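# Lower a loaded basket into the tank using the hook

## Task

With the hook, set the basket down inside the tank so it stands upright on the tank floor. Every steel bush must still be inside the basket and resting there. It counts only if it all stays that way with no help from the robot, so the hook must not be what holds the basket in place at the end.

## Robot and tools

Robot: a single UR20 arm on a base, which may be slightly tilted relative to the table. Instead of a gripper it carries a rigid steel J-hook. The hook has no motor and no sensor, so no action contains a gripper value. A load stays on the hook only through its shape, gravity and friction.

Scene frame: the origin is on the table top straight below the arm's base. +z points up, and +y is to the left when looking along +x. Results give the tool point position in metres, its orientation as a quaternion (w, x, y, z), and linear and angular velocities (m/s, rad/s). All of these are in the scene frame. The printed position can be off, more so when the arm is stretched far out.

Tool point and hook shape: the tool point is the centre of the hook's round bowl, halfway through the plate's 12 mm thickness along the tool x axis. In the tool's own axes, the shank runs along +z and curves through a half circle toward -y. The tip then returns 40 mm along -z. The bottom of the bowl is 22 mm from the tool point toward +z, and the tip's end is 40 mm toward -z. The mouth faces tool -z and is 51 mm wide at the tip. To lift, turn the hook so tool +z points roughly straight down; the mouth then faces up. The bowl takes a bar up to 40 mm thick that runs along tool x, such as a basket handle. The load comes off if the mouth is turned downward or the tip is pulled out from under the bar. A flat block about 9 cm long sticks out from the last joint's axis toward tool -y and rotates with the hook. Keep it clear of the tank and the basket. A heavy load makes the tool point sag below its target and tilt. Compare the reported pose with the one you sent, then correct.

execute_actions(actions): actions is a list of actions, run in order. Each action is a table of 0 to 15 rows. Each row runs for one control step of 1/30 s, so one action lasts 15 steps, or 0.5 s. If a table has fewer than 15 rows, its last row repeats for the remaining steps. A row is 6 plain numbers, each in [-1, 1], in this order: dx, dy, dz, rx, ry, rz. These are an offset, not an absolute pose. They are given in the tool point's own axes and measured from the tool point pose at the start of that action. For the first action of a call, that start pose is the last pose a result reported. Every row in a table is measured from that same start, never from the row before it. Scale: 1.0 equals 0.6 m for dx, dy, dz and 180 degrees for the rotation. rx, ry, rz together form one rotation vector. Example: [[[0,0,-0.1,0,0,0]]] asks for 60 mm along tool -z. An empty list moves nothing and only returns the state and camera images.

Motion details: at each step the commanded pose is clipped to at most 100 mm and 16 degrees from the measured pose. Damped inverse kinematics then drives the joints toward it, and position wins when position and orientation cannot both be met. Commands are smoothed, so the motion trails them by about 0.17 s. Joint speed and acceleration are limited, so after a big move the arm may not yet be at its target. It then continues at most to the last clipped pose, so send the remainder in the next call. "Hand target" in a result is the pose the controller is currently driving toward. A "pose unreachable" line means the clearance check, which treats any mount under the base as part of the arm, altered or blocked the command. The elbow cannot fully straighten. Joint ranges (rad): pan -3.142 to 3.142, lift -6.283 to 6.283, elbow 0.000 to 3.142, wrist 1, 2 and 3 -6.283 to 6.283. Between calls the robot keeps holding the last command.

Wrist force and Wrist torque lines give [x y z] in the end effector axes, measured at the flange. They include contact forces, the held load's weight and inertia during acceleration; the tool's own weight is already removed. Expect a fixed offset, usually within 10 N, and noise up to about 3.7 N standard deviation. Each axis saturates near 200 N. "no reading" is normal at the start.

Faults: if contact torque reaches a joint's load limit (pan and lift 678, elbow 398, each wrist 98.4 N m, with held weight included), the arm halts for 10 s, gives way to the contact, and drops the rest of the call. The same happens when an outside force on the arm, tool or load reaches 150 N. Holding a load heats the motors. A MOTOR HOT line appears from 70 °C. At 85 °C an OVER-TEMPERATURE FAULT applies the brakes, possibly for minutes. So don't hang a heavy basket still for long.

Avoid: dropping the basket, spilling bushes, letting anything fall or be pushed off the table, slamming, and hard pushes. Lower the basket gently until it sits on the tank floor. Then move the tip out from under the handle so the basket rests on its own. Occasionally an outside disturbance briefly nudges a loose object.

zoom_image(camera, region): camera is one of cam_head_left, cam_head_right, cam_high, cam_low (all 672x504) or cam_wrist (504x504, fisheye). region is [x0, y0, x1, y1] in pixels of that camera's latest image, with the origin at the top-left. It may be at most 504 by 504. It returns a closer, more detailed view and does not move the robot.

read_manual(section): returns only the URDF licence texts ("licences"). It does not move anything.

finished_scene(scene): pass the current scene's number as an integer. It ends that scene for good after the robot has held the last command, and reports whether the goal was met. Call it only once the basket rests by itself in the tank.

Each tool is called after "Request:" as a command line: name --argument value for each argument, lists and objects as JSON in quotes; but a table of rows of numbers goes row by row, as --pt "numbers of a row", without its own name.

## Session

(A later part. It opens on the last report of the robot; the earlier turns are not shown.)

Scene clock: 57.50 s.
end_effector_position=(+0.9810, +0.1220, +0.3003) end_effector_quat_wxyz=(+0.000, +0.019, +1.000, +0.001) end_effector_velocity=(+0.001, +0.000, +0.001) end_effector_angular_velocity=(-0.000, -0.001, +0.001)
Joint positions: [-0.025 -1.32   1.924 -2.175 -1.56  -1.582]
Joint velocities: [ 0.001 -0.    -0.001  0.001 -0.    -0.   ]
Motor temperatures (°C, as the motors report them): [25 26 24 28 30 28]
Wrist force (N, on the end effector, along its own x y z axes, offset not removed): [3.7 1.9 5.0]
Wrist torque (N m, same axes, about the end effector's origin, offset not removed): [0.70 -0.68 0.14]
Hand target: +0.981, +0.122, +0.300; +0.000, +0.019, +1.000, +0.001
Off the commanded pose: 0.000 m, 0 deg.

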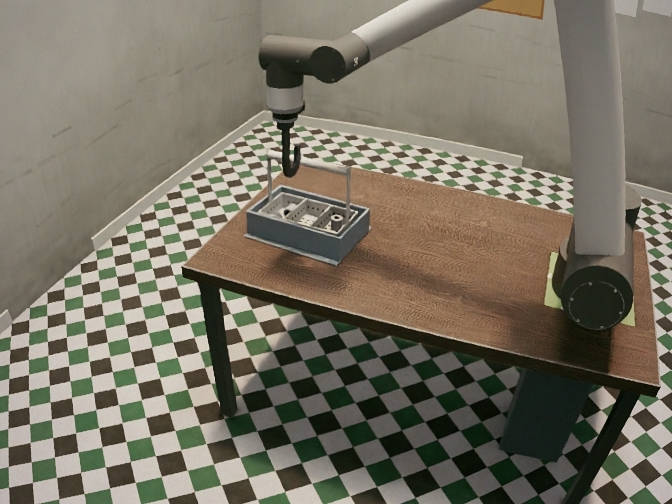

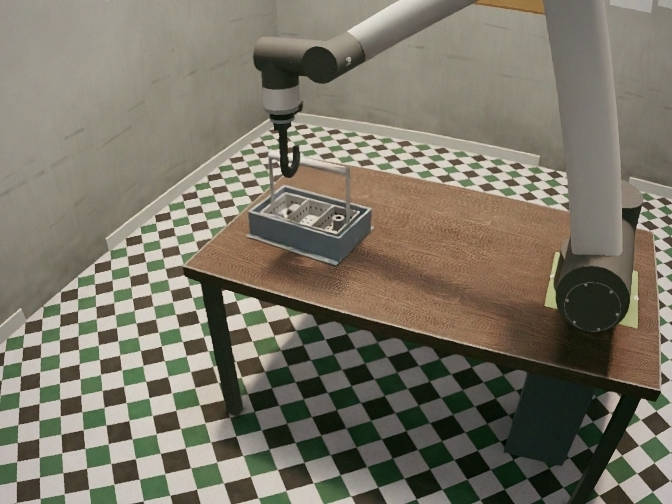

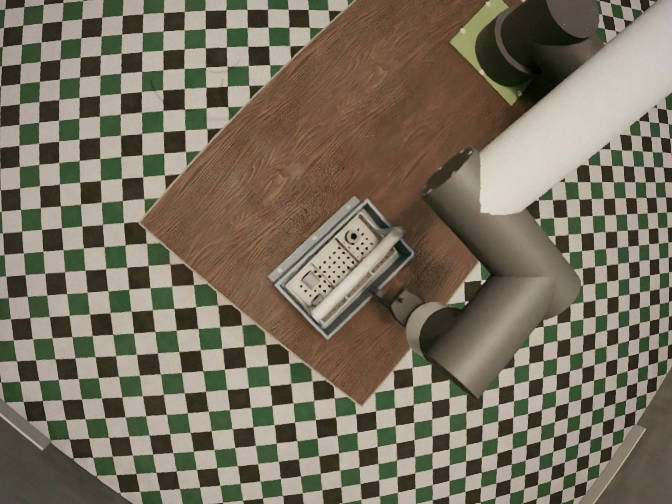

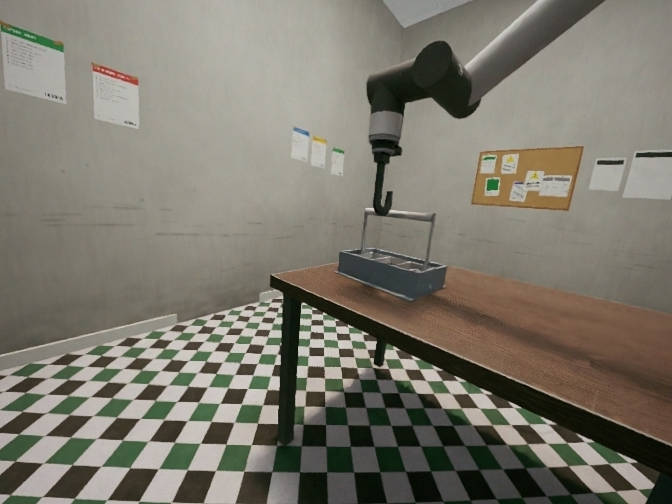

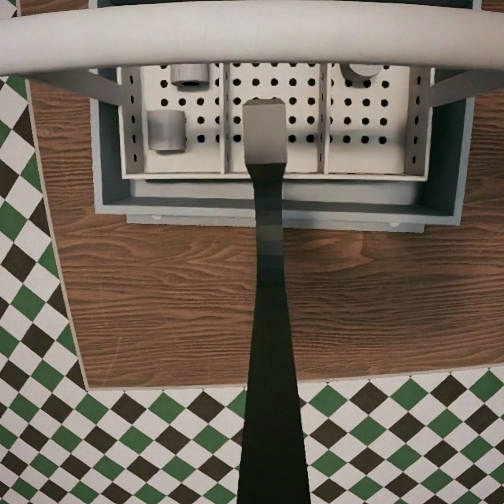

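Request:
execute_actions --actions '[]'

Request:
zoom_image --camera "cam_wrist" --region '[110, 40, 260, 190]'

Scene clock: 58.10 s.
end_effector_position=(+0.9810, +0.1220, +0.3003) end_effector_quat_wxyz=(+0.000, +0.019, +1.000, +0.001) end_effector_velocity=(-0.001, -0.001, -0.001) end_effector_angular_velocity=(-0.000, +0.002, -0.001)
Joint positions: [-0.025 -1.32   1.924 -2.175 -1.56  -1.582]
Joint velocities: [-0.001  0.001  0.001 -0.    -0.     0.   ]
Motor temperatures (°C, as the motors report them): [25 26 24 28 30 28]
Wrist force (N, on the end effector, along its own x y z axes, offset not removed): [2.4 2.5 2.3]
Wrist torque (N m, same axes, about the end effector's origin, offset not removed): [0.72 -0.55 0.13]
Hand target: +0.981, +0.122, +0.300; +0.000, +0.019, +1.000, +0.001
Off the commanded pose: 0.000 m, 0 deg.

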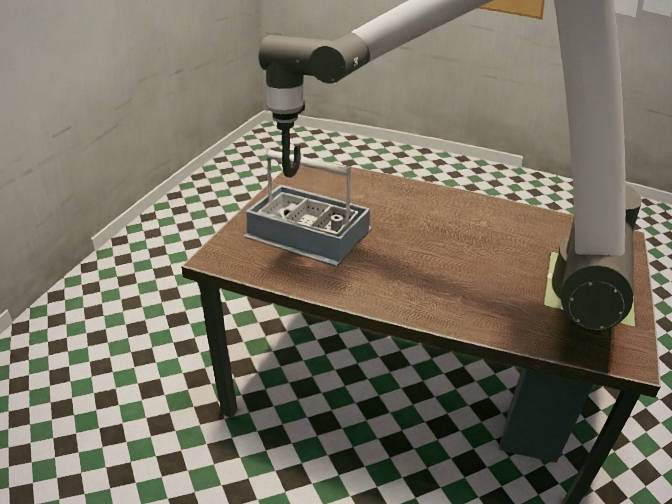

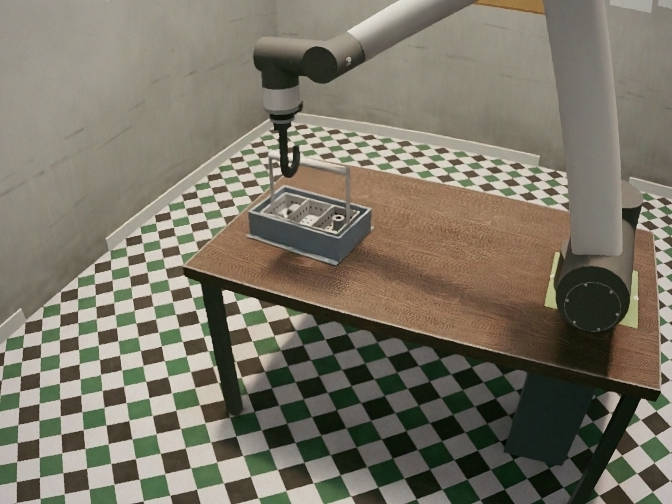

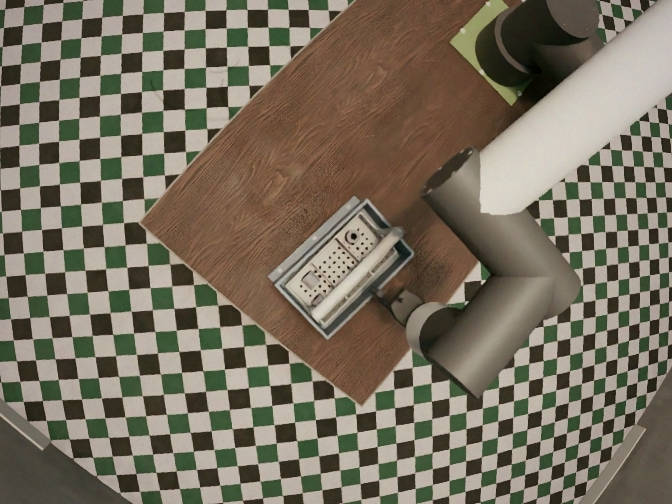

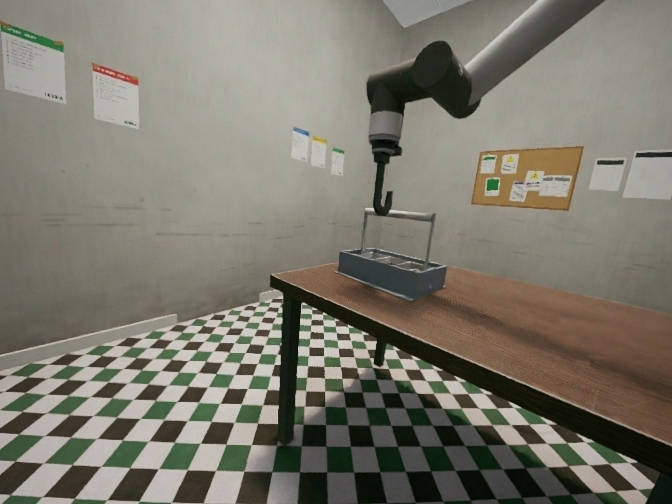

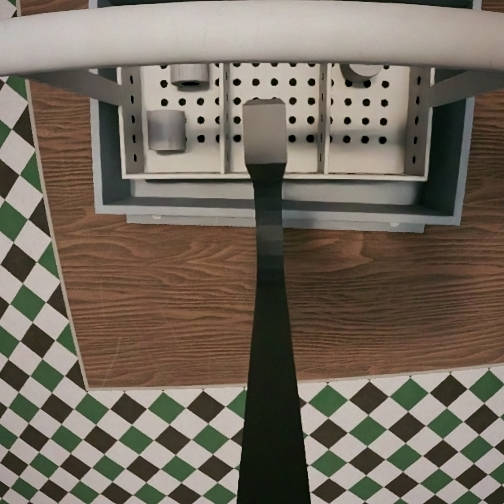

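Region (110, 40, 260, 190) of cam_wrist's 504x504 image, scaled by 3.360, with more detail than that image has.

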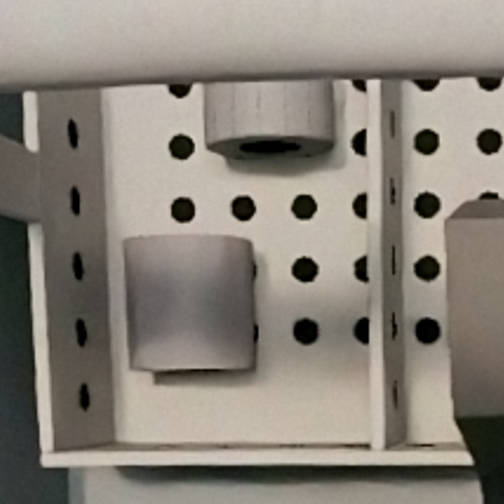

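Request:
execute_actions --actions '[]'

Request:
zoom_image --camera "cam_wrist" --region '[110, 40, 260, 190]'

Request:
zoom_image --camera "cam_high" --region '[260, 190, 420, 345]'

Scene clock: 58.93 s.
end_effector_position=(+0.9810, +0.1220, +0.3003) end_effector_quat_wxyz=(+0.000, +0.019, +1.000, +0.001) end_effector_velocity=(+0.001, -0.002, -0.001) end_effector_angular_velocity=(+0.000, +0.001, -0.002)
Joint positions: [-0.025 -1.32   1.924 -2.175 -1.56  -1.582]
Joint velocities: [-0.002  0.002 -0.001  0.     0.    -0.   ]
Motor temperatures (°C, as the motors report them): [25 26 24 28 30 28]
Wrist force (N, on the end effector, along its own x y z axes, offset not removed): [3.7 0.7 4.7]
Wrist torque (N m, same axes, about the end effector's origin, offset not removed): [0.48 -0.76 0.08]
Hand target: +0.981, +0.122, +0.300; +0.000, +0.019, +1.000, +0.001
Off the commanded pose: 0.000 m, 0 deg.

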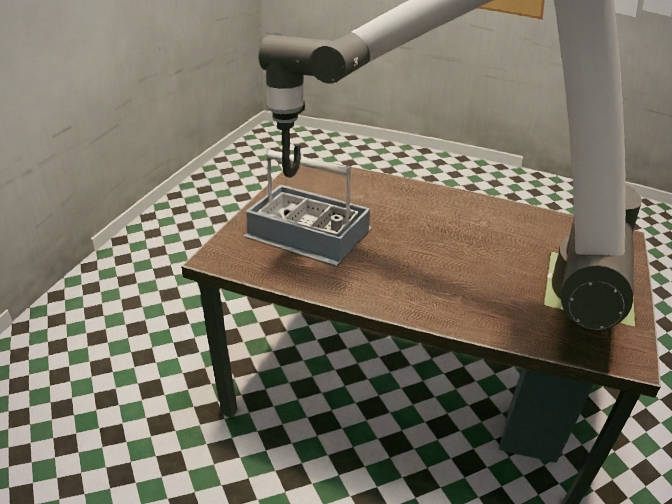

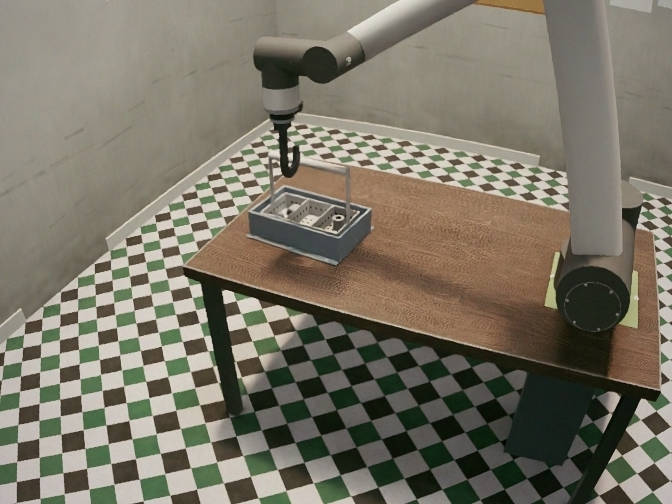

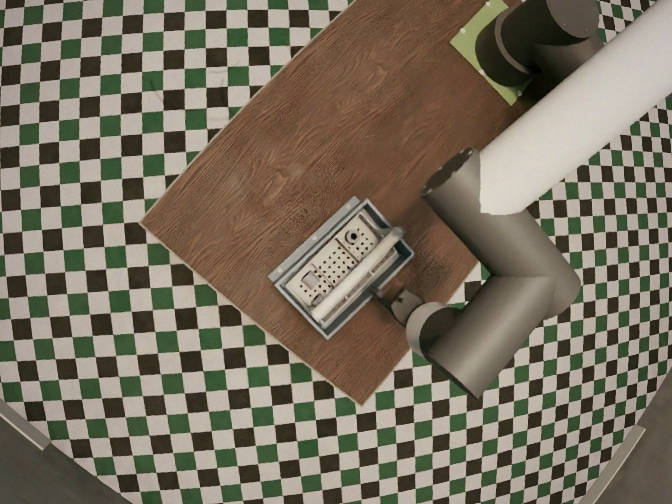

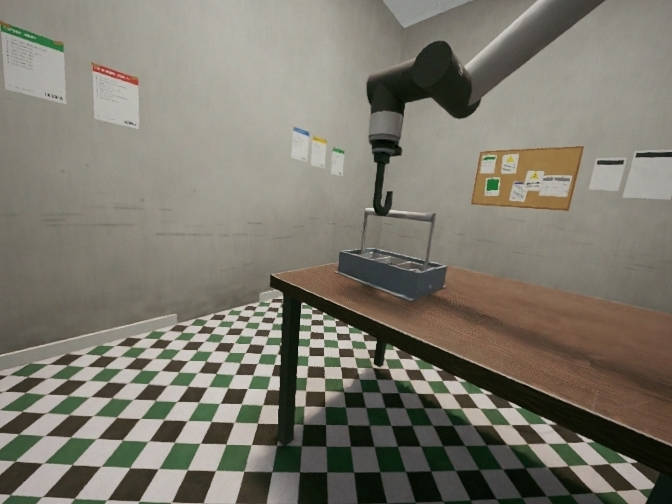

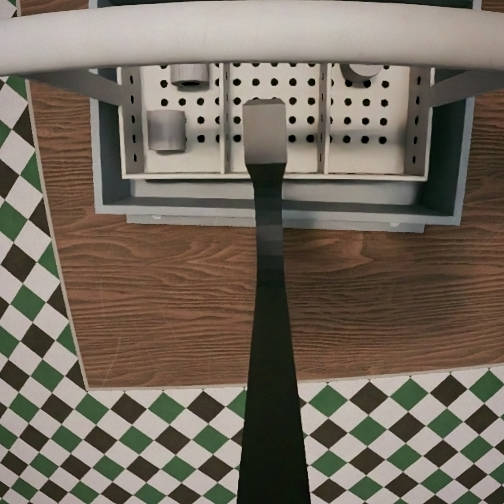

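Region (110, 40, 260, 190) of cam_wrist's 504x504 image, scaled by 3.360, with more detail than that image has.

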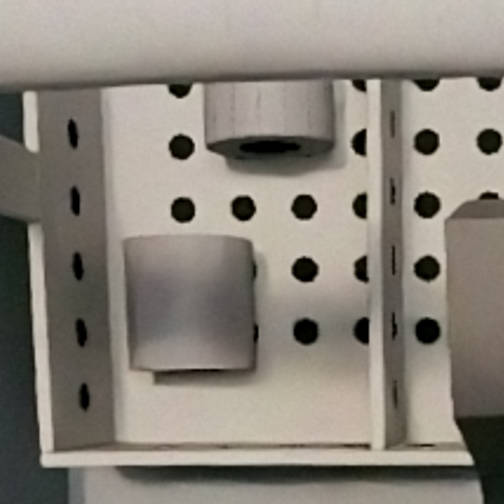

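Region (260, 190, 420, 345) of cam_high's 672x504 image, scaled by 3.150, with more detail than that image has; it fills the top 488 rows of this view, and the rest is white.

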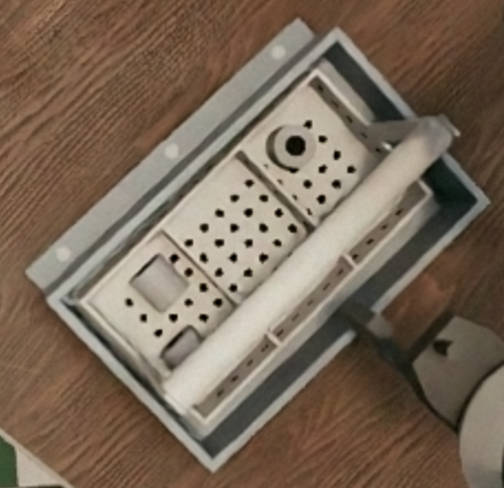

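The bushes haven't moved from 57.07 s to 58.93 s, and the basket is sitting inside the tank.

Request:
finished_scene --scene 2

The scene is finished: the task was done.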